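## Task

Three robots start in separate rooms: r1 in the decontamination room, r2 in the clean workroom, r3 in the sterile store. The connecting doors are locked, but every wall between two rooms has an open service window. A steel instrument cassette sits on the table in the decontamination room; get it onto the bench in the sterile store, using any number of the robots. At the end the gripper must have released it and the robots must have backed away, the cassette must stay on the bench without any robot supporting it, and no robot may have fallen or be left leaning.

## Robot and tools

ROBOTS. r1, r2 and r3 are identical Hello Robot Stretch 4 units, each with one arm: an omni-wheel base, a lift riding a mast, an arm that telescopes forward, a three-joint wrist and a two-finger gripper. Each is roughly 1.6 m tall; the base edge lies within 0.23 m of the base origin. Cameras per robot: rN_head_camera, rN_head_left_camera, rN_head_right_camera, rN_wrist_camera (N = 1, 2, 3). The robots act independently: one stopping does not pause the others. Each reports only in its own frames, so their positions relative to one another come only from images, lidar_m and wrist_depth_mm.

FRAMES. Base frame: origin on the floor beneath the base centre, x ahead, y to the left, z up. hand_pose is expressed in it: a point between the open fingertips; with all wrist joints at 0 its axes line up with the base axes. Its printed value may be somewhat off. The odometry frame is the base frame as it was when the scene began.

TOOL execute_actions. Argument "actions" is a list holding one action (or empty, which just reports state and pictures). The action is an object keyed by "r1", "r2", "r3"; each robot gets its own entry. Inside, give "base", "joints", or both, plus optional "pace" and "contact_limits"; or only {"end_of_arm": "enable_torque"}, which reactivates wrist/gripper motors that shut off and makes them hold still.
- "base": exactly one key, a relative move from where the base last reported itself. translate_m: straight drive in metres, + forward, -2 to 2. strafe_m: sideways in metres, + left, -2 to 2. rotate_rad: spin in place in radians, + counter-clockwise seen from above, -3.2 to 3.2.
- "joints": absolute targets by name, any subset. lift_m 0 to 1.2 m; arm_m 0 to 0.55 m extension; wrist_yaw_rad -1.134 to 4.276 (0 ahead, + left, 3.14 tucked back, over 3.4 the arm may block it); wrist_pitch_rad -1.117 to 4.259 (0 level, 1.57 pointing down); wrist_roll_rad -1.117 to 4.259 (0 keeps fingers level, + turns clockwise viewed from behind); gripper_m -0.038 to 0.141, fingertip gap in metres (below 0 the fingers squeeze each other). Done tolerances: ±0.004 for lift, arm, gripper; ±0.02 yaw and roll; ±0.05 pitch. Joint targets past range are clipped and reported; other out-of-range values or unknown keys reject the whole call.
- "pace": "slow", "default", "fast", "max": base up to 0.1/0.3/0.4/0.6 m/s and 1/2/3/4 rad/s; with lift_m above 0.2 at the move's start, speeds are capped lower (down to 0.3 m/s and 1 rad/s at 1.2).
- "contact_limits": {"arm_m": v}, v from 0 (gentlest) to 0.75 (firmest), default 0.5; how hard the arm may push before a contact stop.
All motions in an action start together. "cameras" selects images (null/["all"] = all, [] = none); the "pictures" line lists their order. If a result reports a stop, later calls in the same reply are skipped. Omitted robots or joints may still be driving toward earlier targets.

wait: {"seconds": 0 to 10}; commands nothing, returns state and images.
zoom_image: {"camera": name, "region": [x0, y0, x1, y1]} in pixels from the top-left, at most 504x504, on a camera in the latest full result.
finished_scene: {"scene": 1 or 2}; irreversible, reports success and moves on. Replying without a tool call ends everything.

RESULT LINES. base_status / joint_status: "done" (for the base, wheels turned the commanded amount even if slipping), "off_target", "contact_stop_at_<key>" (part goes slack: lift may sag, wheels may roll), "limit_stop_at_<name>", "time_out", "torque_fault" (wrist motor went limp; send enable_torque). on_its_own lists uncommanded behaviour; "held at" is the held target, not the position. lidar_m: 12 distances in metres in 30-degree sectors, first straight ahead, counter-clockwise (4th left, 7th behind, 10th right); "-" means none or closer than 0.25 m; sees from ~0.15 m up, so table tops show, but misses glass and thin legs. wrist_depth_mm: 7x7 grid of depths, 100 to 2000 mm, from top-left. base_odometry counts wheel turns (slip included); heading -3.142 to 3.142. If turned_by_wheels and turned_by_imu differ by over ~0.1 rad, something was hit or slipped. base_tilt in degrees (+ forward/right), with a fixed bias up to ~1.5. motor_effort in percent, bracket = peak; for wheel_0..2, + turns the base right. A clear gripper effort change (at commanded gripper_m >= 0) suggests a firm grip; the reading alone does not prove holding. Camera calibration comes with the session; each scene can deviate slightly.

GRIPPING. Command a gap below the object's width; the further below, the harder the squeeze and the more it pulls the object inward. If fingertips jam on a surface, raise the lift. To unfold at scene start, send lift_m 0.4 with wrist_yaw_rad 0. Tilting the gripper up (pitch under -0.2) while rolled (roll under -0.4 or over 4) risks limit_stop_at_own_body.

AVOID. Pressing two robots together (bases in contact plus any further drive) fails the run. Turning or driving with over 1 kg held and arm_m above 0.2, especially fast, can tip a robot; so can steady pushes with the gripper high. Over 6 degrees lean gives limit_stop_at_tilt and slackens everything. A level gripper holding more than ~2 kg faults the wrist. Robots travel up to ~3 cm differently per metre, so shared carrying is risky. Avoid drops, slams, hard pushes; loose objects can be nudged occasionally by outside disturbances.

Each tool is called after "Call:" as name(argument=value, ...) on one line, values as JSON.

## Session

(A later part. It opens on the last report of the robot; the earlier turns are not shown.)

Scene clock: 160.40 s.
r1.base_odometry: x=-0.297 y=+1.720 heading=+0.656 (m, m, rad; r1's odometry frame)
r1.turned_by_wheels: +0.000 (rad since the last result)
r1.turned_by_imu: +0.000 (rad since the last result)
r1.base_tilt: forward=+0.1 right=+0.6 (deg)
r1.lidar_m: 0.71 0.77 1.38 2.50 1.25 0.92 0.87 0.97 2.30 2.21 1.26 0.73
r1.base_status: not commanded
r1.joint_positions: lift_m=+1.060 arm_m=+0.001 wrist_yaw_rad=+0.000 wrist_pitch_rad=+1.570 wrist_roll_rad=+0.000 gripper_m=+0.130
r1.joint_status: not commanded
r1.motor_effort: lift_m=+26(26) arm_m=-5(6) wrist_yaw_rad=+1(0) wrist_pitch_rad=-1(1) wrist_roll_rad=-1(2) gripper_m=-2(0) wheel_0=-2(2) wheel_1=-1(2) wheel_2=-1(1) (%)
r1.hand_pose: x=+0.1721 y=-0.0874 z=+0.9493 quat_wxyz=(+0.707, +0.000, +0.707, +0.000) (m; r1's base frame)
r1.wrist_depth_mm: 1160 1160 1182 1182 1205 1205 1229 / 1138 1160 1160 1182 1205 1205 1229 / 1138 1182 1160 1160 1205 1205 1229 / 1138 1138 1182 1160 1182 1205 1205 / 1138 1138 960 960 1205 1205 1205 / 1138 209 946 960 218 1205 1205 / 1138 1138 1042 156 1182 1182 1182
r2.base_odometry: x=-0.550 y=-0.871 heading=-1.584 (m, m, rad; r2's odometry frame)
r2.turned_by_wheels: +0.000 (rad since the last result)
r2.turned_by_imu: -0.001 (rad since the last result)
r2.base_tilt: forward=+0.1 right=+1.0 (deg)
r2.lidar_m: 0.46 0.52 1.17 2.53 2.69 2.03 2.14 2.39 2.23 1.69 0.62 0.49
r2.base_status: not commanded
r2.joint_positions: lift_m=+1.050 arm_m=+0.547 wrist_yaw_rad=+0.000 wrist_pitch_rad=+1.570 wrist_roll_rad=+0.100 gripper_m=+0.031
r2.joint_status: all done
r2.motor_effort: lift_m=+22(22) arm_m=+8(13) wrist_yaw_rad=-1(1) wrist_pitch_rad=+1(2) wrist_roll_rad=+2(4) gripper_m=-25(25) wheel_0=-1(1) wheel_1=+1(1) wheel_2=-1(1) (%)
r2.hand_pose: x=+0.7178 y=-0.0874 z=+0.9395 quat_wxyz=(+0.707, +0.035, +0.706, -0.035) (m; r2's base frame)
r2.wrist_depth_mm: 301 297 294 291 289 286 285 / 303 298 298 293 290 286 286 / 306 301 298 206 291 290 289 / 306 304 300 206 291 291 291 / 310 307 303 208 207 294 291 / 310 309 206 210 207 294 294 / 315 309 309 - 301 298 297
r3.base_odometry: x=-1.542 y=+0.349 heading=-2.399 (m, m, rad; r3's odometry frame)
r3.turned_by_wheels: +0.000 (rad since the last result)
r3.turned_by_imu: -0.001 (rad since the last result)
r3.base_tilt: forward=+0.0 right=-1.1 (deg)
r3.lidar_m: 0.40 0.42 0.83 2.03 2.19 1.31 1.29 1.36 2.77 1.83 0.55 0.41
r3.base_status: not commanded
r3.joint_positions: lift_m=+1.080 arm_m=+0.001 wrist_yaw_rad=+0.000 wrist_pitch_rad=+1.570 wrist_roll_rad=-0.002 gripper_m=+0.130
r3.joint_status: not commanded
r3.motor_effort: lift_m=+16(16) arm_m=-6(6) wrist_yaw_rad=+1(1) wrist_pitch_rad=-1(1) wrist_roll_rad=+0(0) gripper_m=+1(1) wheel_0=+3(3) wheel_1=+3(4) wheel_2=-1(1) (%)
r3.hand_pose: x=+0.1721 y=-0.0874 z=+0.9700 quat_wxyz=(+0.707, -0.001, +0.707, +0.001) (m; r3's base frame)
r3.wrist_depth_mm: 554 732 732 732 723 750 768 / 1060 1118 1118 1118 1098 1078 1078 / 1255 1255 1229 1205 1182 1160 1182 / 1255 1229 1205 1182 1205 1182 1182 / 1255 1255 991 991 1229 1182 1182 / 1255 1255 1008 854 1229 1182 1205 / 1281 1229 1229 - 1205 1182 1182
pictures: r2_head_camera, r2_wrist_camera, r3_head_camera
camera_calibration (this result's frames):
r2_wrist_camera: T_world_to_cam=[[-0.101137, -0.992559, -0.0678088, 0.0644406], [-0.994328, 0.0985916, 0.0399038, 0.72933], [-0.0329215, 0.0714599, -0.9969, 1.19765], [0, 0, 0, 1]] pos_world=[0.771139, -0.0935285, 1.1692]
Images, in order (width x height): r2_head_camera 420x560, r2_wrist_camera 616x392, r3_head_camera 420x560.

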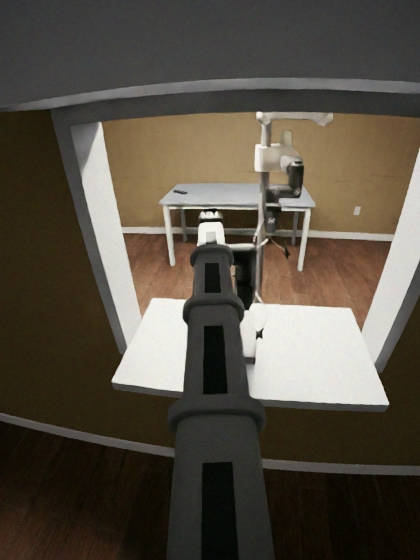

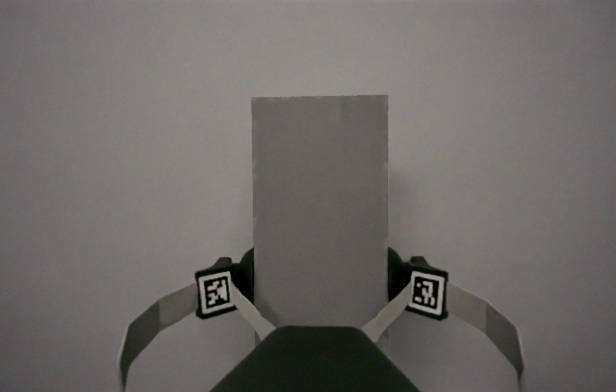

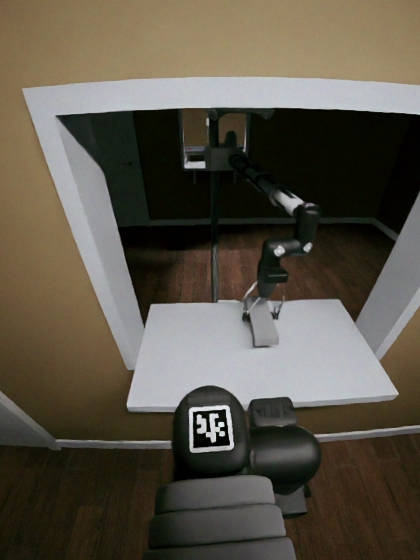

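Call:
execute_actions(actions=[{"r2":{"joints":{"lift_m":0.998}},"r3":{"base":{"strafe_m":-0.1}}}], cameras=[])

Call:
execute_actions(actions=[{"r2":{"joints":{"gripper_m":0.13}}}], cameras=[])

Call:
execute_actions(actions=[{"r2":{"joints":{"lift_m":1.05}}}], cameras=[])

Call:
execute_actions(actions=[{"r2":{"base":{"translate_m":-0.3},"joints":{"arm_m":0},"pace":"fast"},"r3":{"joints":{"arm_m":0.46}}}], cameras=["r3_wrist_camera"])

Scene clock: 178.27 s.
r1.base_odometry: x=-0.297 y=+1.720 heading=+0.656 (m, m, rad; r1's odometry frame)
r1.turned_by_wheels: +0.000 (rad since the last result)
r1.turned_by_imu: +0.000 (rad since the last result)
r1.base_tilt: forward=-0.1 right=+0.6 (deg)
r1.lidar_m: 0.71 0.74 1.40 2.50 1.27 0.90 0.87 0.96 2.28 2.20 1.27 0.73
r1.base_status: not commanded
r1.joint_positions: lift_m=+1.060 arm_m=+0.001 wrist_yaw_rad=+0.000 wrist_pitch_rad=+1.570 wrist_roll_rad=+0.000 gripper_m=+0.130
r1.joint_status: not commanded
r1.motor_effort: lift_m=+26(26) arm_m=-6(6) wrist_yaw_rad=+0(0) wrist_pitch_rad=-1(0) wrist_roll_rad=+0(1) gripper_m=+0(3) wheel_0=-2(2) wheel_1=-2(2) wheel_2=-1(1) (%)
r1.hand_pose: x=+0.1721 y=-0.0874 z=+0.9493 quat_wxyz=(+0.707, +0.000, +0.707, +0.000) (m; r1's base frame)
r1.wrist_depth_mm: 1138 1182 1182 1182 1205 1205 1229 / 1182 1160 1182 1182 1160 1205 1205 / 1160 1160 1160 1182 1205 1229 1229 / 1138 1160 1182 1182 1182 1182 1229 / 1118 1160 946 960 1182 1205 1182 / 1160 210 946 960 216 1205 1229 / 1138 1138 1042 156 1205 1182 1205
r2.base_odometry: x=-0.550 y=-0.871 heading=-1.584 (m, m, rad; r2's odometry frame)
r2.turned_by_wheels: +0.000 (rad since the last result)
r2.turned_by_imu: -0.002 (rad since the last result)
r2.base_tilt: forward=+0.1 right=+0.9 (deg)
r2.lidar_m: 0.47 0.51 1.16 2.52 2.69 2.00 2.14 2.37 2.23 1.70 0.63 0.47
r2.base_status: not commanded
r2.joint_positions: lift_m=+0.998 arm_m=+0.547 wrist_yaw_rad=+0.000 wrist_pitch_rad=+1.570 wrist_roll_rad=+0.100 gripper_m=+0.031
r2.joint_status: all done
r2.motor_effort: lift_m=+18(21) arm_m=+8(8) wrist_yaw_rad=-1(1) wrist_pitch_rad=-1(0) wrist_roll_rad=+1(2) gripper_m=-25(25) wheel_0=-1(1) wheel_1=+1(1) wheel_2=-1(1) (%)
r2.hand_pose: x=+0.7178 y=-0.0874 z=+0.8878 quat_wxyz=(+0.707, +0.035, +0.706, -0.035) (m; r2's base frame)
r2.wrist_depth_mm: 248 246 243 241 238 236 234 / 249 247 244 242 239 237 236 / 252 249 248 205 240 239 237 / 253 251 250 206 242 240 239 / 255 253 250 208 206 243 241 / 259 255 205 210 207 244 244 / 260 257 256 - 250 247 245
r3.base_odometry: x=-1.610 y=+0.423 heading=-2.399 (m, m, rad; r3's odometry frame)
r3.turned_by_wheels: +0.000 (rad since the last result)
r3.turned_by_imu: -0.002 (rad since the last result)
r3.base_tilt: forward=+0.1 right=-1.1 (deg)
r3.lidar_m: 0.38 0.42 0.82 2.14 2.27 1.32 1.28 1.35 2.66 1.81 0.55 0.40
r3.base_status: done
r3.joint_positions: lift_m=+1.080 arm_m=+0.001 wrist_yaw_rad=+0.000 wrist_pitch_rad=+1.570 wrist_roll_rad=-0.002 gripper_m=+0.130
r3.joint_status: not commanded
r3.motor_effort: lift_m=+16(16) arm_m=-6(6) wrist_yaw_rad=+1(0) wrist_pitch_rad=-1(0) wrist_roll_rad=+0(0) gripper_m=+0(1) wheel_0=+1(9) wheel_1=-2(12) wheel_2=+0(2) (%)
r3.hand_pose: x=+0.1721 y=-0.0874 z=+0.9700 quat_wxyz=(+0.707, -0.001, +0.707, +0.001) (m; r3's base frame)
r3.wrist_depth_mm: 373 559 715 732 723 732 759 / 1078 1078 1098 1098 1098 1078 1078 / 1255 1229 1205 1205 1182 1182 1182 / 1255 1229 1229 1229 1205 1182 1182 / 1281 1255 1008 991 1205 1182 1182 / 1281 1255 1008 854 1205 1182 1182 / 1255 1255 1229 - 1229 1182 1160
pictures: none
No camera images: the call's "cameras" was empty. Leave "cameras" out to get every camera's image.

Scene clock: 180.20 s.
r1.base_odometry: x=-0.297 y=+1.720 heading=+0.656 (m, m, rad; r1's odometry frame)
r1.turned_by_wheels: +0.000 (rad since the last result)
r1.turned_by_imu: +0.000 (rad since the last result)
r1.base_tilt: forward=+0.1 right=+0.7 (deg)
r1.lidar_m: 0.71 0.71 1.40 2.50 1.26 0.93 0.89 0.96 2.30 2.23 1.27 0.74
r1.base_status: not commanded
r1.joint_positions: lift_m=+1.060 arm_m=+0.001 wrist_yaw_rad=+0.000 wrist_pitch_rad=+1.570 wrist_roll_rad=+0.000 gripper_m=+0.130
r1.joint_status: not commanded
r1.motor_effort: lift_m=+26(26) arm_m=-6(6) wrist_yaw_rad=+0(0) wrist_pitch_rad=+0(1) wrist_roll_rad=-1(0) gripper_m=-1(1) wheel_0=-2(3) wheel_1=-1(1) wheel_2=-1(1) (%)
r1.hand_pose: x=+0.1721 y=-0.0874 z=+0.9493 quat_wxyz=(+0.707, +0.000, +0.707, +0.000) (m; r1's base frame)
r1.wrist_depth_mm: 1160 1160 1160 1182 1205 1182 1229 / 1138 1160 1160 1182 1205 1229 1205 / 1138 1138 1205 1182 1182 1182 1205 / 1138 1182 1138 1205 1182 1205 1205 / 1138 1160 960 960 1182 1182 1205 / 1138 210 960 946 217 1205 1182 / 1138 1160 1060 156 1182 1182 1205
r2.base_odometry: x=-0.550 y=-0.871 heading=-1.584 (m, m, rad; r2's odometry frame)
r2.turned_by_wheels: +0.000 (rad since the last result)
r2.turned_by_imu: -0.001 (rad since the last result)
r2.base_tilt: forward=+0.1 right=+1.0 (deg)
r2.lidar_m: 0.47 0.54 1.16 2.52 2.68 2.04 2.14 2.37 2.23 1.70 0.63 0.47
r2.base_status: not commanded
r2.joint_positions: lift_m=+0.998 arm_m=+0.547 wrist_yaw_rad=+0.000 wrist_pitch_rad=+1.570 wrist_roll_rad=+0.100 gripper_m=+0.130
r2.joint_status: all done
r2.motor_effort: lift_m=+18(18) arm_m=+8(8) wrist_yaw_rad=+0(1) wrist_pitch_rad=-2(5) wrist_roll_rad=+1(1) gripper_m=-1(28) wheel_0=-1(1) wheel_1=+1(1) wheel_2=-1(1) (%)
r2.hand_pose: x=+0.7176 y=-0.0874 z=+0.8878 quat_wxyz=(+0.706, +0.035, +0.706, -0.035) (m; r2's base frame)
r2.wrist_depth_mm: 249 247 244 242 239 236 235 / 251 249 246 242 241 238 236 / 253 251 248 213 241 241 239 / 254 252 250 215 244 242 240 / 256 254 251 216 244 243 242 / 259 256 224 217 216 244 245 / 262 258 256 - 250 247 245
r3.base_odometry: x=-1.610 y=+0.423 heading=-2.399 (m, m, rad; r3's odometry frame)
r3.turned_by_wheels: +0.000 (rad since the last result)
r3.turned_by_imu: -0.001 (rad since the last result)
r3.base_tilt: forward=+0.0 right=-1.1 (deg)
r3.lidar_m: 0.38 0.42 0.81 2.15 2.26 1.32 1.29 1.35 2.65 1.79 0.52 0.39
r3.base_status: not commanded
r3.joint_positions: lift_m=+1.080 arm_m=+0.001 wrist_yaw_rad=+0.000 wrist_pitch_rad=+1.570 wrist_roll_rad=-0.002 gripper_m=+0.130
r3.joint_status: not commanded
r3.motor_effort: lift_m=+16(16) arm_m=-6(6) wrist_yaw_rad=+2(1) wrist_pitch_rad=-1(0) wrist_roll_rad=-1(0) gripper_m=-2(2) wheel_0=+2(2) wheel_1=-2(2) wheel_2=+0(0) (%)
r3.hand_pose: x=+0.1721 y=-0.0874 z=+0.9700 quat_wxyz=(+0.707, -0.001, +0.707, +0.001) (m; r3's base frame)
r3.wrist_depth_mm: 375 564 723 723 723 741 741 / 1060 1078 1118 1118 1098 1078 1078 / 1255 1255 1205 1205 1205 1182 1160 / 1255 1229 1229 1205 1205 1182 1182 / 1229 1255 1008 1008 1205 1205 1182 / 1255 1255 1025 842 1205 1182 1182 / 1281 1255 1229 - 1205 1182 1182
pictures: none
No camera images: the call's "cameras" was empty. Leave "cameras" out to get every camera's image.

Scene clock: 181.33 s.
r1.base_odometry: x=-0.297 y=+1.720 heading=+0.656 (m, m, rad; r1's odometry frame)
r1.turned_by_wheels: +0.000 (rad since the last result)
r1.turned_by_imu: +0.000 (rad since the last result)
r1.base_tilt: forward=+0.0 right=+0.7 (deg)
r1.lidar_m: 0.71 0.76 1.39 2.51 1.28 0.90 0.89 0.97 2.30 2.22 1.27 0.76
r1.base_status: not commanded
r1.joint_positions: lift_m=+1.060 arm_m=+0.001 wrist_yaw_rad=+0.000 wrist_pitch_rad=+1.570 wrist_roll_rad=+0.000 gripper_m=+0.130
r1.joint_status: not commanded
r1.motor_effort: lift_m=+26(26) arm_m=-6(6) wrist_yaw_rad=+0(0) wrist_pitch_rad=-2(1) wrist_roll_rad=-1(2) gripper_m=-1(0) wheel_0=-2(2) wheel_1=-1(2) wheel_2=-1(1) (%)
r1.hand_pose: x=+0.1721 y=-0.0874 z=+0.9493 quat_wxyz=(+0.707, +0.000, +0.707, +0.000) (m; r1's base frame)
r1.wrist_depth_mm: 1138 1160 1182 1182 1205 1182 1229 / 1138 1182 1182 1205 1205 1205 1229 / 1138 1160 1205 1160 1205 1182 1229 / 1138 1160 1160 1160 1182 1205 1205 / 1160 1160 960 976 1182 1182 1205 / 1138 210 946 960 217 1182 1205 / 1138 1160 1060 156 1160 1205 1205
r2.base_odometry: x=-0.550 y=-0.871 heading=-1.584 (m, m, rad; r2's odometry frame)
r2.turned_by_wheels: +0.000 (rad since the last result)
r2.turned_by_imu: +0.000 (rad since the last result)
r2.base_tilt: forward=+0.0 right=+0.9 (deg)
r2.lidar_m: 0.46 0.52 1.14 2.53 2.68 2.02 2.15 2.37 2.22 1.71 0.62 0.48
r2.base_status: not commanded
r2.joint_positions: lift_m=+1.050 arm_m=+0.547 wrist_yaw_rad=+0.000 wrist_pitch_rad=+1.570 wrist_roll_rad=+0.100 gripper_m=+0.130
r2.joint_status: all done
r2.motor_effort: lift_m=+21(21) arm_m=+8(8) wrist_yaw_rad=-1(1) wrist_pitch_rad=-3(1) wrist_roll_rad=+0(1) gripper_m=-2(2) wheel_0=-1(1) wheel_1=+1(1) wheel_2=-1(1) (%)
r2.hand_pose: x=+0.7176 y=-0.0874 z=+0.9395 quat_wxyz=(+0.706, +0.035, +0.706, -0.035) (m; r2's base frame)
r2.wrist_depth_mm: 301 298 296 293 290 287 283 / 303 300 297 294 291 287 286 / 306 303 300 264 293 291 289 / 309 304 303 267 296 293 290 / 310 307 304 268 296 294 293 / 314 309 304 270 268 297 294 / 314 312 309 - 303 301 297
r3.base_odometry: x=-1.610 y=+0.423 heading=-2.399 (m, m, rad; r3's odometry frame)
r3.turned_by_wheels: +0.000 (rad since the last result)
r3.turned_by_imu: +0.000 (rad since the last result)
r3.base_tilt: forward=+0.0 right=-1.1 (deg)
r3.lidar_m: 0.39 0.42 0.82 2.15 2.28 1.33 1.29 1.34 2.66 1.81 0.52 0.40
r3.base_status: not commanded
r3.joint_positions: lift_m=+1.080 arm_m=+0.001 wrist_yaw_rad=+0.000 wrist_pitch_rad=+1.570 wrist_roll_rad=-0.002 gripper_m=+0.130
r3.joint_status: not commanded
r3.motor_effort: lift_m=+16(16) arm_m=-6(6) wrist_yaw_rad=+0(2) wrist_pitch_rad=+0(1) wrist_roll_rad=+0(1) gripper_m=+1(1) wheel_0=+2(1) wheel_1=-2(2) wheel_2=+0(0) (%)
r3.hand_pose: x=+0.1721 y=-0.0874 z=+0.9700 quat_wxyz=(+0.707, -0.001, +0.707, +0.001) (m; r3's base frame)
r3.wrist_depth_mm: 373 564 715 723 723 750 759 / 1060 1078 1098 1098 1118 1098 1078 / 1255 1229 1229 1205 1182 1182 1160 / 1229 1255 1205 1205 1182 1160 1182 / 1281 1229 1008 991 1205 1182 1160 / 1255 1229 1008 842 1182 1182 1182 / 1281 1255 1229 - 1205 1205 1205
pictures: none
No camera images: the call's "cameras" was empty. Leave "cameras" out to get every camera's image.

Scene clock: 183.77 s.
r1.base_odometry: x=-0.297 y=+1.720 heading=+0.656 (m, m, rad; r1's odometry frame)
r1.turned_by_wheels: +0.000 (rad since the last result)
r1.turned_by_imu: +0.000 (rad since the last result)
r1.base_tilt: forward=+0.1 right=+0.6 (deg)
r1.lidar_m: 0.72 0.73 1.39 2.49 1.28 0.92 0.91 0.96 2.31 2.21 1.26 0.74
r1.base_status: not commanded
r1.joint_positions: lift_m=+1.060 arm_m=+0.001 wrist_yaw_rad=+0.000 wrist_pitch_rad=+1.570 wrist_roll_rad=+0.000 gripper_m=+0.130
r1.joint_status: not commanded
r1.motor_effort: lift_m=+26(26) arm_m=-6(6) wrist_yaw_rad=+1(0) wrist_pitch_rad=-1(1) wrist_roll_rad=-3(1) gripper_m=-2(1) wheel_0=-2(2) wheel_1=-1(1) wheel_2=-1(1) (%)
r1.hand_pose: x=+0.1721 y=-0.0874 z=+0.9493 quat_wxyz=(+0.707, +0.000, +0.707, +0.000) (m; r1's base frame)
r1.wrist_depth_mm: 1138 1138 1182 1182 1182 1205 1205 / 1160 1160 1160 1205 1182 1205 1229 / 1138 1160 1160 1182 1205 1205 1229 / 1160 1138 1160 1160 1182 1205 1205 / 1138 1160 960 960 1182 1205 1205 / 1138 210 946 946 218 1205 1205 / 1118 1138 1060 156 1160 1205 1182
r2.base_odometry: x=-0.546 y=-0.571 heading=-1.584 (m, m, rad; r2's odometry frame)
r2.turned_by_wheels: +0.000 (rad since the last result)
r2.turned_by_imu: +0.000 (rad since the last result)
r2.base_tilt: forward=+0.0 right=+0.9 (deg)
r2.lidar_m: 0.78 0.87 1.68 2.56 2.30 1.72 1.72 2.05 2.17 2.15 1.22 0.79
r2.base_status: done
r2.joint_positions: lift_m=+1.050 arm_m=+0.001 wrist_yaw_rad=+0.000 wrist_pitch_rad=+1.570 wrist_roll_rad=+0.100 gripper_m=+0.130
r2.joint_status: all done
r2.motor_effort: lift_m=+21(21) arm_m=-8(13) wrist_yaw_rad=+0(1) wrist_pitch_rad=-1(2) wrist_roll_rad=+1(1) gripper_m=+0(1) wheel_0=+0(5) wheel_1=-1(5) wheel_2=-1(10) (%)
r2.hand_pose: x=+0.1724 y=-0.0874 z=+0.9396 quat_wxyz=(+0.706, +0.035, +0.706, -0.035) (m; r2's base frame)
r2.wrist_depth_mm: 1182 1182 1160 1138 1138 1118 1118 / 1205 1182 1160 1138 1138 1118 1098 / 1182 1182 1182 1160 1138 1160 1138 / 1182 1182 1182 976 1138 1138 1138 / 1205 1205 976 960 1160 1160 1138 / 1229 1205 976 878 1182 1160 1138 / 1229 1205 1205 - 1205 1182 1160
r3.base_odometry: x=-1.610 y=+0.423 heading=-2.399 (m, m, rad; r3's odometry frame)
r3.turned_by_wheels: +0.000 (rad since the last result)
r3.turned_by_imu: -0.001 (rad since the last result)
r3.base_tilt: forward=+0.1 right=-1.2 (deg)
r3.lidar_m: 0.37 0.41 0.82 2.14 2.28 1.33 1.28 1.36 2.67 1.82 0.54 0.39
r3.base_status: not commanded
r3.joint_positions: lift_m=+1.080 arm_m=+0.459 wrist_yaw_rad=+0.000 wrist_pitch_rad=+1.570 wrist_roll_rad=-0.002 gripper_m=+0.130
r3.joint_status: all done
r3.motor_effort: lift_m=+16(16) arm_m=+6(6) wrist_yaw_rad=+2(2) wrist_pitch_rad=+1(0) wrist_roll_rad=+0(0) gripper_m=+0(0) wheel_0=+2(1) wheel_1=-2(2) wheel_2=+0(0) (%)
r3.hand_pose: x=+0.6302 y=-0.0874 z=+0.9700 quat_wxyz=(+0.707, -0.001, +0.707, +0.001) (m; r3's base frame)
r3.wrist_depth_mm: 1255 1229 1229 1182 1205 741 1160 / 343 340 336 332 327 325 322 / 343 342 338 300 330 325 322 / 345 342 338 303 330 327 324 / 349 343 340 303 330 325 325 / 349 343 340 303 303 327 325 / 349 345 342 - 332 329 327
pictures: r3_wrist_camera
camera_calibration (this result's frames):
r3_wrist_camera: T_world_to_cam=[[-0.0284344, -0.998746, -0.041208, -0.0218073], [-0.999113, 0.0271162, 0.0322026, 0.650595], [-0.0310448, 0.0420871, -0.998632, 1.22242], [0, 0, 0, 1]] pos_world=[0.687348, -0.09087, 1.1989]
Images, in order (width x height): r3_wrist_camera 616x392.

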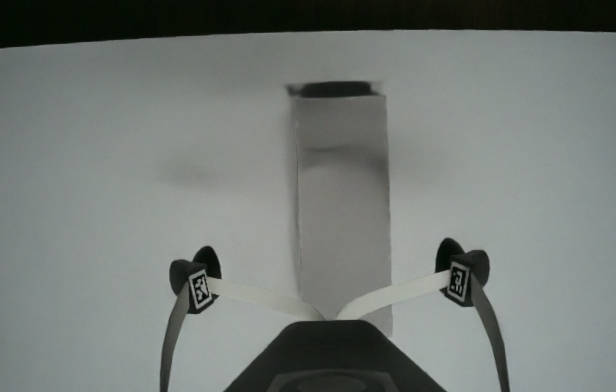

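Call:
execute_actions(actions=[{"r3":{"base":{"strafe_m":-0.015},"joints":{"lift_m":0.997,"arm_m":0.485,"wrist_roll_rad":-0.03}}}], cameras=["r3_wrist_camera"])

Call:
execute_actions(actions=[{"r3":{"joints":{"gripper_m":0.03}}}], cameras=[])

Call:
execute_actions(actions=[{"r3":{"joints":{"lift_m":1.04}}}], cameras=[])

Call:
execute_actions(actions=[{"r3":{"joints":{"arm_m":0.12}}}], cameras=[])

Call:
execute_actions(actions=[{"r3":{"base":{"rotate_rad":3.14}}}], cameras=[])

Call:
execute_actions(actions=[{"r3":{"base":{"translate_m":0.95},"joints":{"arm_m":0.2}}}], cameras=["r3_wrist_camera","r3_head_camera"])

Scene clock: 196.33 s.
r1.base_odometry: x=-0.297 y=+1.720 heading=+0.656 (m, m, rad; r1's odometry frame)
r1.turned_by_wheels: +0.000 (rad since the last result)
r1.turned_by_imu: +0.000 (rad since the last result)
r1.base_tilt: forward=+0.1 right=+0.6 (deg)
r1.lidar_m: 0.72 0.76 1.38 2.51 1.25 0.91 0.89 0.95 2.29 2.20 1.24 0.73
r1.base_status: not commanded
r1.joint_positions: lift_m=+1.060 arm_m=+0.001 wrist_yaw_rad=+0.000 wrist_pitch_rad=+1.570 wrist_roll_rad=+0.000 gripper_m=+0.130
r1.joint_status: not commanded
r1.motor_effort: lift_m=+26(26) arm_m=-7(6) wrist_yaw_rad=+0(1) wrist_pitch_rad=-1(1) wrist_roll_rad=-2(3) gripper_m=+1(1) wheel_0=-2(2) wheel_1=-1(1) wheel_2=-1(1) (%)
r1.hand_pose: x=+0.1721 y=-0.0874 z=+0.9493 quat_wxyz=(+0.707, +0.000, +0.707, +0.000) (m; r1's base frame)
r1.wrist_depth_mm: 1138 1160 1182 1205 1182 1229 1205 / 1160 1160 1160 1182 1205 1205 1205 / 1160 1182 1160 1205 1160 1182 1205 / 1160 1138 1160 1205 1205 1182 1205 / 1138 1160 960 976 1205 1182 1205 / 1138 210 946 960 217 1205 1160 / 1138 1182 1042 156 1182 1205 1205
r2.base_odometry: x=-0.546 y=-0.571 heading=-1.584 (m, m, rad; r2's odometry frame)
r2.turned_by_wheels: +0.000 (rad since the last result)
r2.turned_by_imu: -0.001 (rad since the last result)
r2.base_tilt: forward=+0.1 right=+0.9 (deg)
r2.lidar_m: 0.77 0.86 1.66 2.56 2.32 1.73 1.70 2.04 2.19 2.16 1.22 0.79
r2.base_status: not commanded
r2.joint_positions: lift_m=+1.050 arm_m=+0.001 wrist_yaw_rad=+0.000 wrist_pitch_rad=+1.570 wrist_roll_rad=+0.100 gripper_m=+0.130
r2.joint_status: not commanded
r2.motor_effort: lift_m=+21(21) arm_m=-8(8) wrist_yaw_rad=+0(0) wrist_pitch_rad=-2(1) wrist_roll_rad=+1(1) gripper_m=-2(2) wheel_0=+1(0) wheel_1=-1(1) wheel_2=-1(1) (%)
r2.hand_pose: x=+0.1724 y=-0.0874 z=+0.9396 quat_wxyz=(+0.706, +0.035, +0.706, -0.035) (m; r2's base frame)
r2.wrist_depth_mm: 1182 1160 1138 1138 1138 1098 1098 / 1160 1160 1160 1138 1138 1118 1118 / 1182 1160 1182 1160 1138 1138 1118 / 1205 1205 1205 976 1160 1138 1138 / 1205 1205 976 960 1160 1160 1138 / 1229 1229 976 878 1160 1160 1138 / 1255 1205 1205 - 1182 1160 1160
r3.base_odometry: x=-1.620 y=+0.434 heading=-2.399 (m, m, rad; r3's odometry frame)
r3.turned_by_wheels: +0.000 (rad since the last result)
r3.turned_by_imu: -0.002 (rad since the last result)
r3.base_tilt: forward=+0.0 right=-1.2 (deg)
r3.lidar_m: 0.38 0.40 0.81 2.18 2.30 1.32 1.30 1.34 2.64 1.82 0.53 0.39
r3.base_status: done
r3.joint_positions: lift_m=+0.997 arm_m=+0.484 wrist_yaw_rad=+0.000 wrist_pitch_rad=+1.570 wrist_roll_rad=-0.029 gripper_m=+0.130
r3.joint_status: all done
r3.motor_effort: lift_m=+16(16) arm_m=+6(7) wrist_yaw_rad=+2(2) wrist_pitch_rad=+0(1) wrist_roll_rad=-1(0) gripper_m=+1(0) wheel_0=+3(6) wheel_1=-3(9) wheel_2=+0(1) (%)
r3.hand_pose: x=+0.6551 y=-0.0874 z=+0.8870 quat_wxyz=(+0.707, -0.010, +0.707, +0.010) (m; r3's base frame)
r3.wrist_depth_mm: 257 255 252 249 246 243 241 / 258 254 252 249 246 244 242 / 258 255 253 217 246 245 243 / 259 257 254 219 247 246 243 / 260 257 254 220 248 245 243 / 260 258 254 219 219 246 246 / 263 260 258 - 250 248 246
pictures: r3_wrist_camera
camera_calibration (this result's frames):
r3_wrist_camera: T_world_to_cam=[[-0.00157913, -0.99915, -0.041183, -0.0421683], [-0.999475, 0.000244554, 0.0323909, 0.675917], [-0.0323533, 0.0412125, -0.998626, 1.1411], [0, 0, 0, 1]] pos_world=[0.712414, -0.0893256, 1.11591]
Images, in order (width x height): r3_wrist_camera 616x392.

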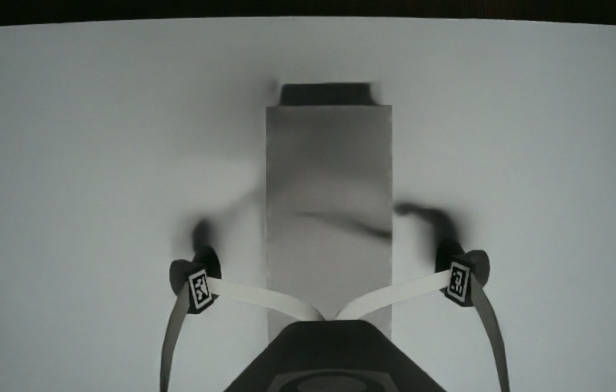

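Scene clock: 198.27 s.
r1.base_odometry: x=-0.297 y=+1.720 heading=+0.656 (m, m, rad; r1's odometry frame)
r1.turned_by_wheels: +0.000 (rad since the last result)
r1.turned_by_imu: +0.000 (rad since the last result)
r1.base_tilt: forward=+0.1 right=+0.5 (deg)
r1.lidar_m: 0.70 0.74 1.39 2.51 1.28 0.92 0.87 0.97 2.27 2.21 1.26 0.74
r1.base_status: not commanded
r1.joint_positions: lift_m=+1.060 arm_m=+0.001 wrist_yaw_rad=+0.000 wrist_pitch_rad=+1.570 wrist_roll_rad=+0.000 gripper_m=+0.130
r1.joint_status: not commanded
r1.motor_effort: lift_m=+26(26) arm_m=-6(6) wrist_yaw_rad=+0(1) wrist_pitch_rad=-1(1) wrist_roll_rad=-1(1) gripper_m=-2(3) wheel_0=-2(2) wheel_1=-1(1) wheel_2=-1(1) (%)
r1.hand_pose: x=+0.1721 y=-0.0874 z=+0.9493 quat_wxyz=(+0.707, +0.000, +0.707, +0.000) (m; r1's base frame)
r1.wrist_depth_mm: 1160 1160 1160 1182 1205 1205 1205 / 1138 1138 1160 1182 1205 1182 1255 / 1138 1160 1138 1182 1205 1229 1229 / 1160 1118 1160 1182 1205 1229 1229 / 1138 1160 960 960 1182 1205 1182 / 1118 210 946 976 217 1205 1205 / 1160 1160 1042 156 1205 1205 1205
r2.base_odometry: x=-0.546 y=-0.571 heading=-1.584 (m, m, rad; r2's odometry frame)
r2.turned_by_wheels: +0.000 (rad since the last result)
r2.turned_by_imu: -0.001 (rad since the last result)
r2.base_tilt: forward=+0.0 right=+0.9 (deg)
r2.lidar_m: 0.77 0.87 1.67 2.56 2.32 1.71 1.72 2.03 2.17 2.16 1.21 0.79
r2.base_status: not commanded
r2.joint_positions: lift_m=+1.050 arm_m=+0.001 wrist_yaw_rad=+0.000 wrist_pitch_rad=+1.570 wrist_roll_rad=+0.100 gripper_m=+0.130
r2.joint_status: not commanded
r2.motor_effort: lift_m=+21(21) arm_m=-8(8) wrist_yaw_rad=+1(1) wrist_pitch_rad=-3(3) wrist_roll_rad=+0(1) gripper_m=-1(1) wheel_0=+0(0) wheel_1=-1(1) wheel_2=-1(1) (%)
r2.hand_pose: x=+0.1724 y=-0.0874 z=+0.9396 quat_wxyz=(+0.706, +0.035, +0.706, -0.035) (m; r2's base frame)
r2.wrist_depth_mm: 1160 1160 1138 1118 1118 1118 1098 / 1182 1182 1160 1160 1138 1138 1118 / 1160 1205 1182 1138 1160 1118 1118 / 1205 1205 1160 976 1160 1160 1138 / 1205 1182 960 960 1160 1118 1138 / 1205 1229 991 866 1160 1160 1160 / 1255 1205 1205 - 1205 1138 1138
r3.base_odometry: x=-1.620 y=+0.434 heading=-2.399 (m, m, rad; r3's odometry frame)
r3.turned_by_wheels: +0.000 (rad since the last result)
r3.turned_by_imu: -0.001 (rad since the last result)
r3.base_tilt: forward=+0.1 right=-1.1 (deg)
r3.lidar_m: 0.39 0.43 0.80 2.17 2.30 1.31 1.28 1.37 2.62 1.84 0.53 0.40
r3.base_status: not commanded
r3.joint_positions: lift_m=+0.997 arm_m=+0.484 wrist_yaw_rad=+0.000 wrist_pitch_rad=+1.570 wrist_roll_rad=-0.029 gripper_m=+0.030
r3.joint_status: all done
r3.motor_effort: lift_m=+17(17) arm_m=+6(6) wrist_yaw_rad=+1(1) wrist_pitch_rad=-1(1) wrist_roll_rad=-2(1) gripper_m=-17(20) wheel_0=+3(2) wheel_1=-3(3) wheel_2=+0(0) (%)
r3.hand_pose: x=+0.6551 y=-0.0874 z=+0.8870 quat_wxyz=(+0.707, -0.010, +0.707, +0.010) (m; r3's base frame)
r3.wrist_depth_mm: 256 254 251 248 245 242 240 / 256 254 251 248 245 243 240 / 257 255 252 207 245 244 242 / 258 256 253 207 246 245 243 / 259 257 253 208 208 246 243 / 260 257 198 209 208 245 244 / 262 259 256 - 250 247 245
pictures: none
No camera images: the call's "cameras" was empty. Leave "cameras" out to get every camera's image.

Scene clock: 199.30 s.
r1.base_odometry: x=-0.297 y=+1.720 heading=+0.656 (m, m, rad; r1's odometry frame)
r1.turned_by_wheels: +0.000 (rad since the last result)
r1.turned_by_imu: +0.000 (rad since the last result)
r1.base_tilt: forward=-0.1 right=+0.6 (deg)
r1.lidar_m: 0.71 0.76 1.36 2.50 1.26 0.93 0.88 0.97 2.31 2.23 1.26 0.76
r1.base_status: not commanded
r1.joint_positions: lift_m=+1.060 arm_m=+0.001 wrist_yaw_rad=+0.000 wrist_pitch_rad=+1.570 wrist_roll_rad=+0.000 gripper_m=+0.130
r1.joint_status: not commanded
r1.motor_effort: lift_m=+26(26) arm_m=-6(6) wrist_yaw_rad=+1(0) wrist_pitch_rad=-1(1) wrist_roll_rad=-2(0) gripper_m=+0(1) wheel_0=-2(2) wheel_1=-1(1) wheel_2=-1(1) (%)
r1.hand_pose: x=+0.1721 y=-0.0874 z=+0.9493 quat_wxyz=(+0.707, +0.000, +0.707, +0.000) (m; r1's base frame)
r1.wrist_depth_mm: 1160 1160 1182 1182 1182 1229 1229 / 1160 1160 1182 1182 1205 1205 1229 / 1138 1160 1182 1205 1205 1229 1205 / 1138 1138 1182 1182 1205 1205 1229 / 1138 1160 946 976 1205 1205 1205 / 1118 210 946 960 217 1205 1229 / 1160 1138 1042 156 1182 1160 1182
r2.base_odometry: x=-0.546 y=-0.571 heading=-1.584 (m, m, rad; r2's odometry frame)
r2.turned_by_wheels: +0.000 (rad since the last result)
r2.turned_by_imu: +0.000 (rad since the last result)
r2.base_tilt: forward=+0.1 right=+1.0 (deg)
r2.lidar_m: 0.77 0.86 1.67 2.57 2.31 1.72 1.71 2.05 2.19 2.16 1.21 0.78
r2.base_status: not commanded
r2.joint_positions: lift_m=+1.050 arm_m=+0.001 wrist_yaw_rad=+0.000 wrist_pitch_rad=+1.570 wrist_roll_rad=+0.100 gripper_m=+0.130
r2.joint_status: not commanded
r2.motor_effort: lift_m=+21(21) arm_m=-8(8) wrist_yaw_rad=+0(0) wrist_pitch_rad=-3(0) wrist_roll_rad=+1(0) gripper_m=-2(2) wheel_0=+0(0) wheel_1=-1(1) wheel_2=-1(1) (%)
r2.hand_pose: x=+0.1724 y=-0.0874 z=+0.9396 quat_wxyz=(+0.706, +0.035, +0.706, -0.035) (m; r2's base frame)
r2.wrist_depth_mm: 1160 1160 1138 1118 1138 1098 1118 / 1182 1160 1160 1138 1138 1118 1118 / 1182 1182 1182 1118 1160 1138 1118 / 1205 1205 1205 976 1138 1138 1138 / 1229 1205 976 946 1160 1160 1138 / 1229 1205 991 866 1182 1138 1138 / 1229 1205 1205 - 1182 1160 1182
r3.base_odometry: x=-1.620 y=+0.434 heading=-2.399 (m, m, rad; r3's odometry frame)
r3.turned_by_wheels: +0.000 (rad since the last result)
r3.turned_by_imu: +0.000 (rad since the last result)
r3.base_tilt: forward=+0.0 right=-1.1 (deg)
r3.lidar_m: 0.38 0.42 0.81 2.17 2.28 1.34 1.29 1.37 2.62 1.84 0.55 0.40
r3.base_status: not commanded
r3.joint_positions: lift_m=+1.040 arm_m=+0.484 wrist_yaw_rad=+0.000 wrist_pitch_rad=+1.570 wrist_roll_rad=-0.029 gripper_m=+0.030
r3.joint_status: all done
r3.motor_effort: lift_m=+25(26) arm_m=+6(6) wrist_yaw_rad=+1(0) wrist_pitch_rad=+0(1) wrist_roll_rad=-1(1) gripper_m=-19(18) wheel_0=+2(3) wheel_1=-3(3) wheel_2=+0(0) (%)
r3.hand_pose: x=+0.6551 y=-0.0874 z=+0.9293 quat_wxyz=(+0.707, -0.010, +0.707, +0.010) (m; r3's base frame)
r3.wrist_depth_mm: 1205 1182 1160 1160 1138 1138 1098 / 301 297 293 290 287 285 281 / 301 298 294 207 287 285 281 / 303 298 296 208 287 286 283 / 304 301 297 208 208 287 285 / 306 301 198 208 208 287 286 / 306 303 300 - 291 289 287
pictures: none
No camera images: the call's "cameras" was empty. Leave "cameras" out to get every camera's image.

Scene clock: 201.50 s.
r1.base_odometry: x=-0.297 y=+1.720 heading=+0.656 (m, m, rad; r1's odometry frame)
r1.turned_by_wheels: +0.000 (rad since the last result)
r1.turned_by_imu: +0.000 (rad since the last result)
r1.base_tilt: forward=+0.0 right=+0.6 (deg)
r1.lidar_m: 0.70 0.76 1.40 2.51 1.26 0.90 0.88 0.99 2.28 2.21 1.26 0.74
r1.base_status: not commanded
r1.joint_positions: lift_m=+1.060 arm_m=+0.001 wrist_yaw_rad=+0.000 wrist_pitch_rad=+1.570 wrist_roll_rad=+0.000 gripper_m=+0.130
r1.joint_status: not commanded
r1.motor_effort: lift_m=+26(26) arm_m=-6(6) wrist_yaw_rad=+0(1) wrist_pitch_rad=+0(1) wrist_roll_rad=-1(2) gripper_m=+0(1) wheel_0=-3(2) wheel_1=-1(1) wheel_2=-1(1) (%)
r1.hand_pose: x=+0.1721 y=-0.0874 z=+0.9493 quat_wxyz=(+0.707, +0.000, +0.707, +0.000) (m; r1's base frame)
r1.wrist_depth_mm: 1138 1160 1182 1182 1205 1205 1229 / 1138 1160 1182 1182 1205 1182 1229 / 1160 1160 1138 1160 1205 1205 1205 / 1160 1160 1160 1182 1205 1205 1229 / 1160 1138 960 960 1182 1182 1205 / 1118 210 960 960 218 1205 1205 / 1118 1138 1060 156 1182 1182 1205
r2.base_odometry: x=-0.546 y=-0.571 heading=-1.584 (m, m, rad; r2's odometry frame)
r2.turned_by_wheels: +0.000 (rad since the last result)
r2.turned_by_imu: -0.001 (rad since the last result)
r2.base_tilt: forward=+0.1 right=+1.0 (deg)
r2.lidar_m: 0.78 0.86 1.67 2.57 2.33 1.71 1.70 2.04 2.18 2.16 1.22 0.79
r2.base_status: not commanded
r2.joint_positions: lift_m=+1.050 arm_m=+0.001 wrist_yaw_rad=+0.000 wrist_pitch_rad=+1.570 wrist_roll_rad=+0.100 gripper_m=+0.130
r2.joint_status: not commanded
r2.motor_effort: lift_m=+21(21) arm_m=-8(8) wrist_yaw_rad=+0(0) wrist_pitch_rad=-3(0) wrist_roll_rad=+0(0) gripper_m=-1(3) wheel_0=+1(0) wheel_1=-1(1) wheel_2=-1(1) (%)
r2.hand_pose: x=+0.1724 y=-0.0874 z=+0.9396 quat_wxyz=(+0.706, +0.035, +0.706, -0.035) (m; r2's base frame)
r2.wrist_depth_mm: 1182 1160 1160 1138 1138 1138 1098 / 1182 1160 1160 1138 1160 1118 1098 / 1182 1160 1182 1138 1138 1160 1138 / 1205 1182 1182 976 1160 1138 1138 / 1205 1205 960 960 1138 1160 1118 / 1205 1205 976 866 1160 1160 1160 / 1229 1205 1229 - 1182 1182 1182
r3.base_odometry: x=-1.620 y=+0.434 heading=-2.399 (m, m, rad; r3's odometry frame)
r3.turned_by_wheels: +0.000 (rad since the last result)
r3.turned_by_imu: -0.001 (rad since the last result)
r3.base_tilt: forward=+0.0 right=-1.2 (deg)
r3.lidar_m: 0.36 0.41 0.81 2.15 2.29 1.33 1.28 1.36 2.64 1.84 0.54 0.41
r3.base_status: not commanded
r3.joint_positions: lift_m=+1.040 arm_m=+0.121 wrist_yaw_rad=+0.000 wrist_pitch_rad=+1.570 wrist_roll_rad=-0.030 gripper_m=+0.030
r3.joint_status: all done
r3.motor_effort: lift_m=+25(25) arm_m=-6(6) wrist_yaw_rad=+3(2) wrist_pitch_rad=-2(2) wrist_roll_rad=-2(2) gripper_m=-17(19) wheel_0=+2(3) wheel_1=-3(3) wheel_2=+0(0) (%)
r3.hand_pose: x=+0.2920 y=-0.0874 z=+0.9293 quat_wxyz=(+0.707, -0.010, +0.707, +0.010) (m; r3's base frame)
r3.wrist_depth_mm: 300 298 294 291 289 285 282 / 303 298 296 291 289 286 283 / 1229 1205 1160 207 289 1138 1118 / 1205 1182 1182 208 1160 1138 1138 / 1229 1182 1160 208 207 1138 1118 / 1205 1205 197 209 208 1138 1138 / 1205 1205 1205 - 1182 1160 1138
pictures: none
No camera images: the call's "cameras" was empty. Leave "cameras" out to get every camera's image.

Scene clock: 204.90 s.
r1.base_odometry: x=-0.297 y=+1.720 heading=+0.656 (m, m, rad; r1's odometry frame)
r1.turned_by_wheels: +0.000 (rad since the last result)
r1.turned_by_imu: +0.000 (rad since the last result)
r1.base_tilt: forward=+0.1 right=+0.7 (deg)
r1.lidar_m: 0.71 0.77 1.40 2.50 1.28 0.91 0.86 0.95 2.25 2.21 1.27 0.75
r1.base_status: not commanded
r1.joint_positions: lift_m=+1.060 arm_m=+0.001 wrist_yaw_rad=+0.000 wrist_pitch_rad=+1.570 wrist_roll_rad=+0.000 gripper_m=+0.130
r1.joint_status: not commanded
r1.motor_effort: lift_m=+26(26) arm_m=-6(6) wrist_yaw_rad=+1(1) wrist_pitch_rad=-1(1) wrist_roll_rad=+0(2) gripper_m=-1(1) wheel_0=-2(2) wheel_1=-2(1) wheel_2=-1(1) (%)
r1.hand_pose: x=+0.1721 y=-0.0874 z=+0.9493 quat_wxyz=(+0.707, +0.000, +0.707, +0.000) (m; r1's base frame)
r1.wrist_depth_mm: 1160 1182 1138 1182 1205 1205 1229 / 1138 1160 1160 1182 1205 1229 1205 / 1160 1160 1182 1182 1205 1182 1205 / 1160 1138 1160 1160 1182 1205 1205 / 1138 1160 946 960 1205 1205 1229 / 1160 209 946 976 217 1205 1205 / 1118 1160 1060 156 1182 1182 1205
r2.base_odometry: x=-0.546 y=-0.571 heading=-1.584 (m, m, rad; r2's odometry frame)
r2.turned_by_wheels: +0.000 (rad since the last result)
r2.turned_by_imu: -0.001 (rad since the last result)
r2.base_tilt: forward=+0.0 right=+0.9 (deg)
r2.lidar_m: 0.77 0.85 1.67 2.57 2.32 1.72 1.71 2.06 2.19 2.16 1.23 0.79
r2.base_status: not commanded
r2.joint_positions: lift_m=+1.050 arm_m=+0.001 wrist_yaw_rad=+0.000 wrist_pitch_rad=+1.570 wrist_roll_rad=+0.100 gripper_m=+0.130
r2.joint_status: not commanded
r2.motor_effort: lift_m=+21(21) arm_m=-8(8) wrist_yaw_rad=+0(0) wrist_pitch_rad=-2(2) wrist_roll_rad=+1(0) gripper_m=-2(2) wheel_0=+0(0) wheel_1=-1(1) wheel_2=-1(1) (%)
r2.hand_pose: x=+0.1724 y=-0.0874 z=+0.9396 quat_wxyz=(+0.706, +0.035, +0.706, -0.035) (m; r2's base frame)
r2.wrist_depth_mm: 1182 1160 1160 1138 1118 1138 1098 / 1205 1182 1160 1160 1138 1118 1118 / 1205 1182 1182 1160 1138 1160 1118 / 1229 1205 1182 991 1160 1160 1138 / 1229 1205 976 946 1160 1160 1160 / 1229 1229 976 866 1160 1160 1160 / 1229 1229 1182 - 1182 1160 1160
r3.base_odometry: x=-1.620 y=+0.434 heading=+0.741 (m, m, rad; r3's odometry frame)
r3.turned_by_wheels: +3.139 (rad since the last result)
r3.turned_by_imu: +3.133 (rad since the last result)
r3.base_tilt: forward=+0.1 right=-1.1 (deg)
r3.lidar_m: 1.28 1.37 2.65 1.82 0.55 0.41 0.38 0.44 0.82 2.16 2.28 1.32
r3.base_status: done
r3.joint_positions: lift_m=+1.040 arm_m=+0.121 wrist_yaw_rad=+0.000 wrist_pitch_rad=+1.570 wrist_roll_rad=-0.030 gripper_m=+0.030
r3.joint_status: not commanded
r3.motor_effort: lift_m=+24(25) arm_m=-6(6) wrist_yaw_rad=+1(2) wrist_pitch_rad=+0(1) wrist_roll_rad=-1(1) gripper_m=-18(19) wheel_0=-6(6) wheel_1=-4(8) wheel_2=-2(8) (%)
r3.hand_pose: x=+0.2922 y=-0.0874 z=+0.9294 quat_wxyz=(+0.707, -0.010, +0.707, +0.010) (m; r3's base frame)
r3.wrist_depth_mm: 1205 1182 1160 1160 1138 1138 1118 / 1205 1205 1182 1160 1160 1160 1138 / 1205 1182 1160 206 1138 1138 1118 / 1205 1205 1205 208 1160 1138 1138 / 1205 1182 1205 208 207 1138 1138 / 1229 1229 197 208 207 1138 1138 / 1255 1229 1229 - 1160 1160 1160
pictures: none
No camera images: the call's "cameras" was empty. Leave "cameras" out to get every camera's image.

Scene clock: 209.57 s.
r1.base_odometry: x=-0.297 y=+1.720 heading=+0.656 (m, m, rad; r1's odometry frame)
r1.turned_by_wheels: +0.000 (rad since the last result)
r1.turned_by_imu: +0.000 (rad since the last result)
r1.base_tilt: forward=+0.0 right=+0.6 (deg)
r1.lidar_m: 0.70 0.77 1.42 2.49 1.24 0.93 0.89 0.96 2.27 2.20 1.23 0.75
r1.base_status: not commanded
r1.joint_positions: lift_m=+1.060 arm_m=+0.001 wrist_yaw_rad=+0.000 wrist_pitch_rad=+1.570 wrist_roll_rad=+0.000 gripper_m=+0.130
r1.joint_status: not commanded
r1.motor_effort: lift_m=+26(26) arm_m=-6(6) wrist_yaw_rad=+0(1) wrist_pitch_rad=-1(1) wrist_roll_rad=-2(0) gripper_m=-1(1) wheel_0=-2(2) wheel_1=-1(1) wheel_2=-1(1) (%)
r1.hand_pose: x=+0.1721 y=-0.0874 z=+0.9493 quat_wxyz=(+0.707, +0.000, +0.707, +0.000) (m; r1's base frame)
r1.wrist_depth_mm: 1160 1138 1182 1160 1182 1205 1205 / 1160 1160 1160 1160 1205 1205 1205 / 1138 1160 1160 1182 1182 1205 1205 / 1160 1138 1160 1182 1182 1205 1205 / 1138 1160 960 960 1205 1182 1229 / 1138 209 960 960 217 1205 1229 / 1160 1160 1060 156 1182 1160 1182
r2.base_odometry: x=-0.546 y=-0.571 heading=-1.584 (m, m, rad; r2's odometry frame)
r2.turned_by_wheels: +0.000 (rad since the last result)
r2.turned_by_imu: -0.002 (rad since the last result)
r2.base_tilt: forward=+0.1 right=+0.9 (deg)
r2.lidar_m: 0.77 0.84 1.66 2.57 2.32 1.73 1.70 2.06 2.17 2.16 1.22 0.79
r2.base_status: not commanded
r2.joint_positions: lift_m=+1.050 arm_m=+0.001 wrist_yaw_rad=+0.000 wrist_pitch_rad=+1.570 wrist_roll_rad=+0.100 gripper_m=+0.130
r2.joint_status: not commanded
r2.motor_effort: lift_m=+21(21) arm_m=-8(8) wrist_yaw_rad=+1(1) wrist_pitch_rad=-2(3) wrist_roll_rad=+1(0) gripper_m=-2(1) wheel_0=+0(0) wheel_1=-1(1) wheel_2=-1(1) (%)
r2.hand_pose: x=+0.1724 y=-0.0874 z=+0.9396 quat_wxyz=(+0.706, +0.035, +0.706, -0.035) (m; r2's base frame)
r2.wrist_depth_mm: 1205 1160 1160 1138 1138 1138 1118 / 1205 1160 1138 1160 1138 1118 1118 / 1229 1182 1182 1160 1160 1138 1118 / 1205 1182 1182 991 1160 1118 1138 / 1205 1182 976 960 1160 1160 1138 / 1229 1205 976 866 1182 1138 1138 / 1229 1205 1182 - 1160 1160 1160
r3.base_odometry: x=-0.919 y=+1.075 heading=+0.741 (m, m, rad; r3's odometry frame)
r3.turned_by_wheels: +0.001 (rad since the last result)
r3.turned_by_imu: -0.004 (rad since the last result)
r3.base_tilt: forward=+0.0 right=-1.1 (deg)
r3.lidar_m: 0.27 0.34 0.52 2.53 2.05 1.39 1.35 1.58 2.20 2.20 0.47 0.28
r3.base_status: done
r3.joint_positions: lift_m=+1.040 arm_m=+0.199 wrist_yaw_rad=+0.000 wrist_pitch_rad=+1.570 wrist_roll_rad=-0.030 gripper_m=+0.030
r3.joint_status: all done
r3.motor_effort: lift_m=+24(24) arm_m=+6(7) wrist_yaw_rad=+1(3) wrist_pitch_rad=+0(3) wrist_roll_rad=-2(1) gripper_m=-18(19) wheel_0=+4(6) wheel_1=+3(7) wheel_2=+0(8) (%)
r3.hand_pose: x=+0.3701 y=-0.0874 z=+0.9294 quat_wxyz=(+0.707, -0.010, +0.707, +0.010) (m; r3's base frame)
r3.wrist_depth_mm: 407 399 397 392 384 384 379 / 407 402 399 394 392 384 379 / 410 404 399 208 389 387 382 / 410 404 397 208 389 387 384 / 415 407 402 208 207 392 384 / 1205 1182 197 209 208 1160 1138 / 1229 1229 1182 - 1160 1138 1160
pictures: r3_head_camera, r3_wrist_camera
camera_calibration (this result's frames):
r3_wrist_camera: T_world_to_cam=[[-0.00160844, -0.99915, -0.0411828, -0.0408636], [-0.999474, 0.000271762, 0.0324422, 0.389639], [-0.0324035, 0.0412133, -0.998625, 1.17419], [0, 0, 0, 1]] pos_world=[0.427416, -0.0893271, 1.15825]
Images, in order (width x height): r3_head_camera 420x560, r3_wrist_camera 616x392.

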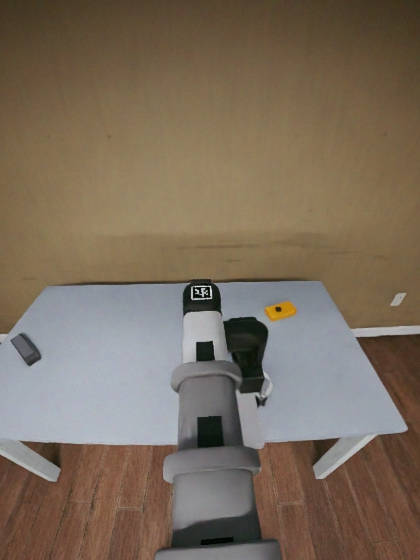

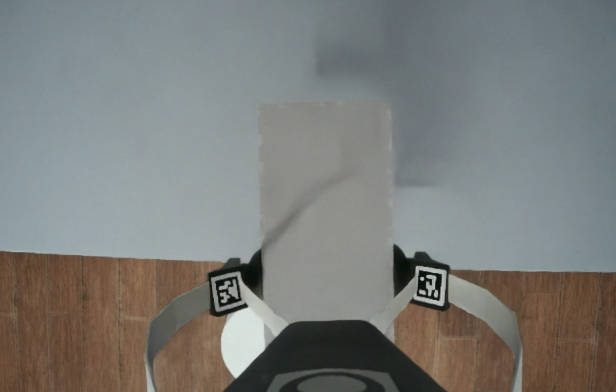

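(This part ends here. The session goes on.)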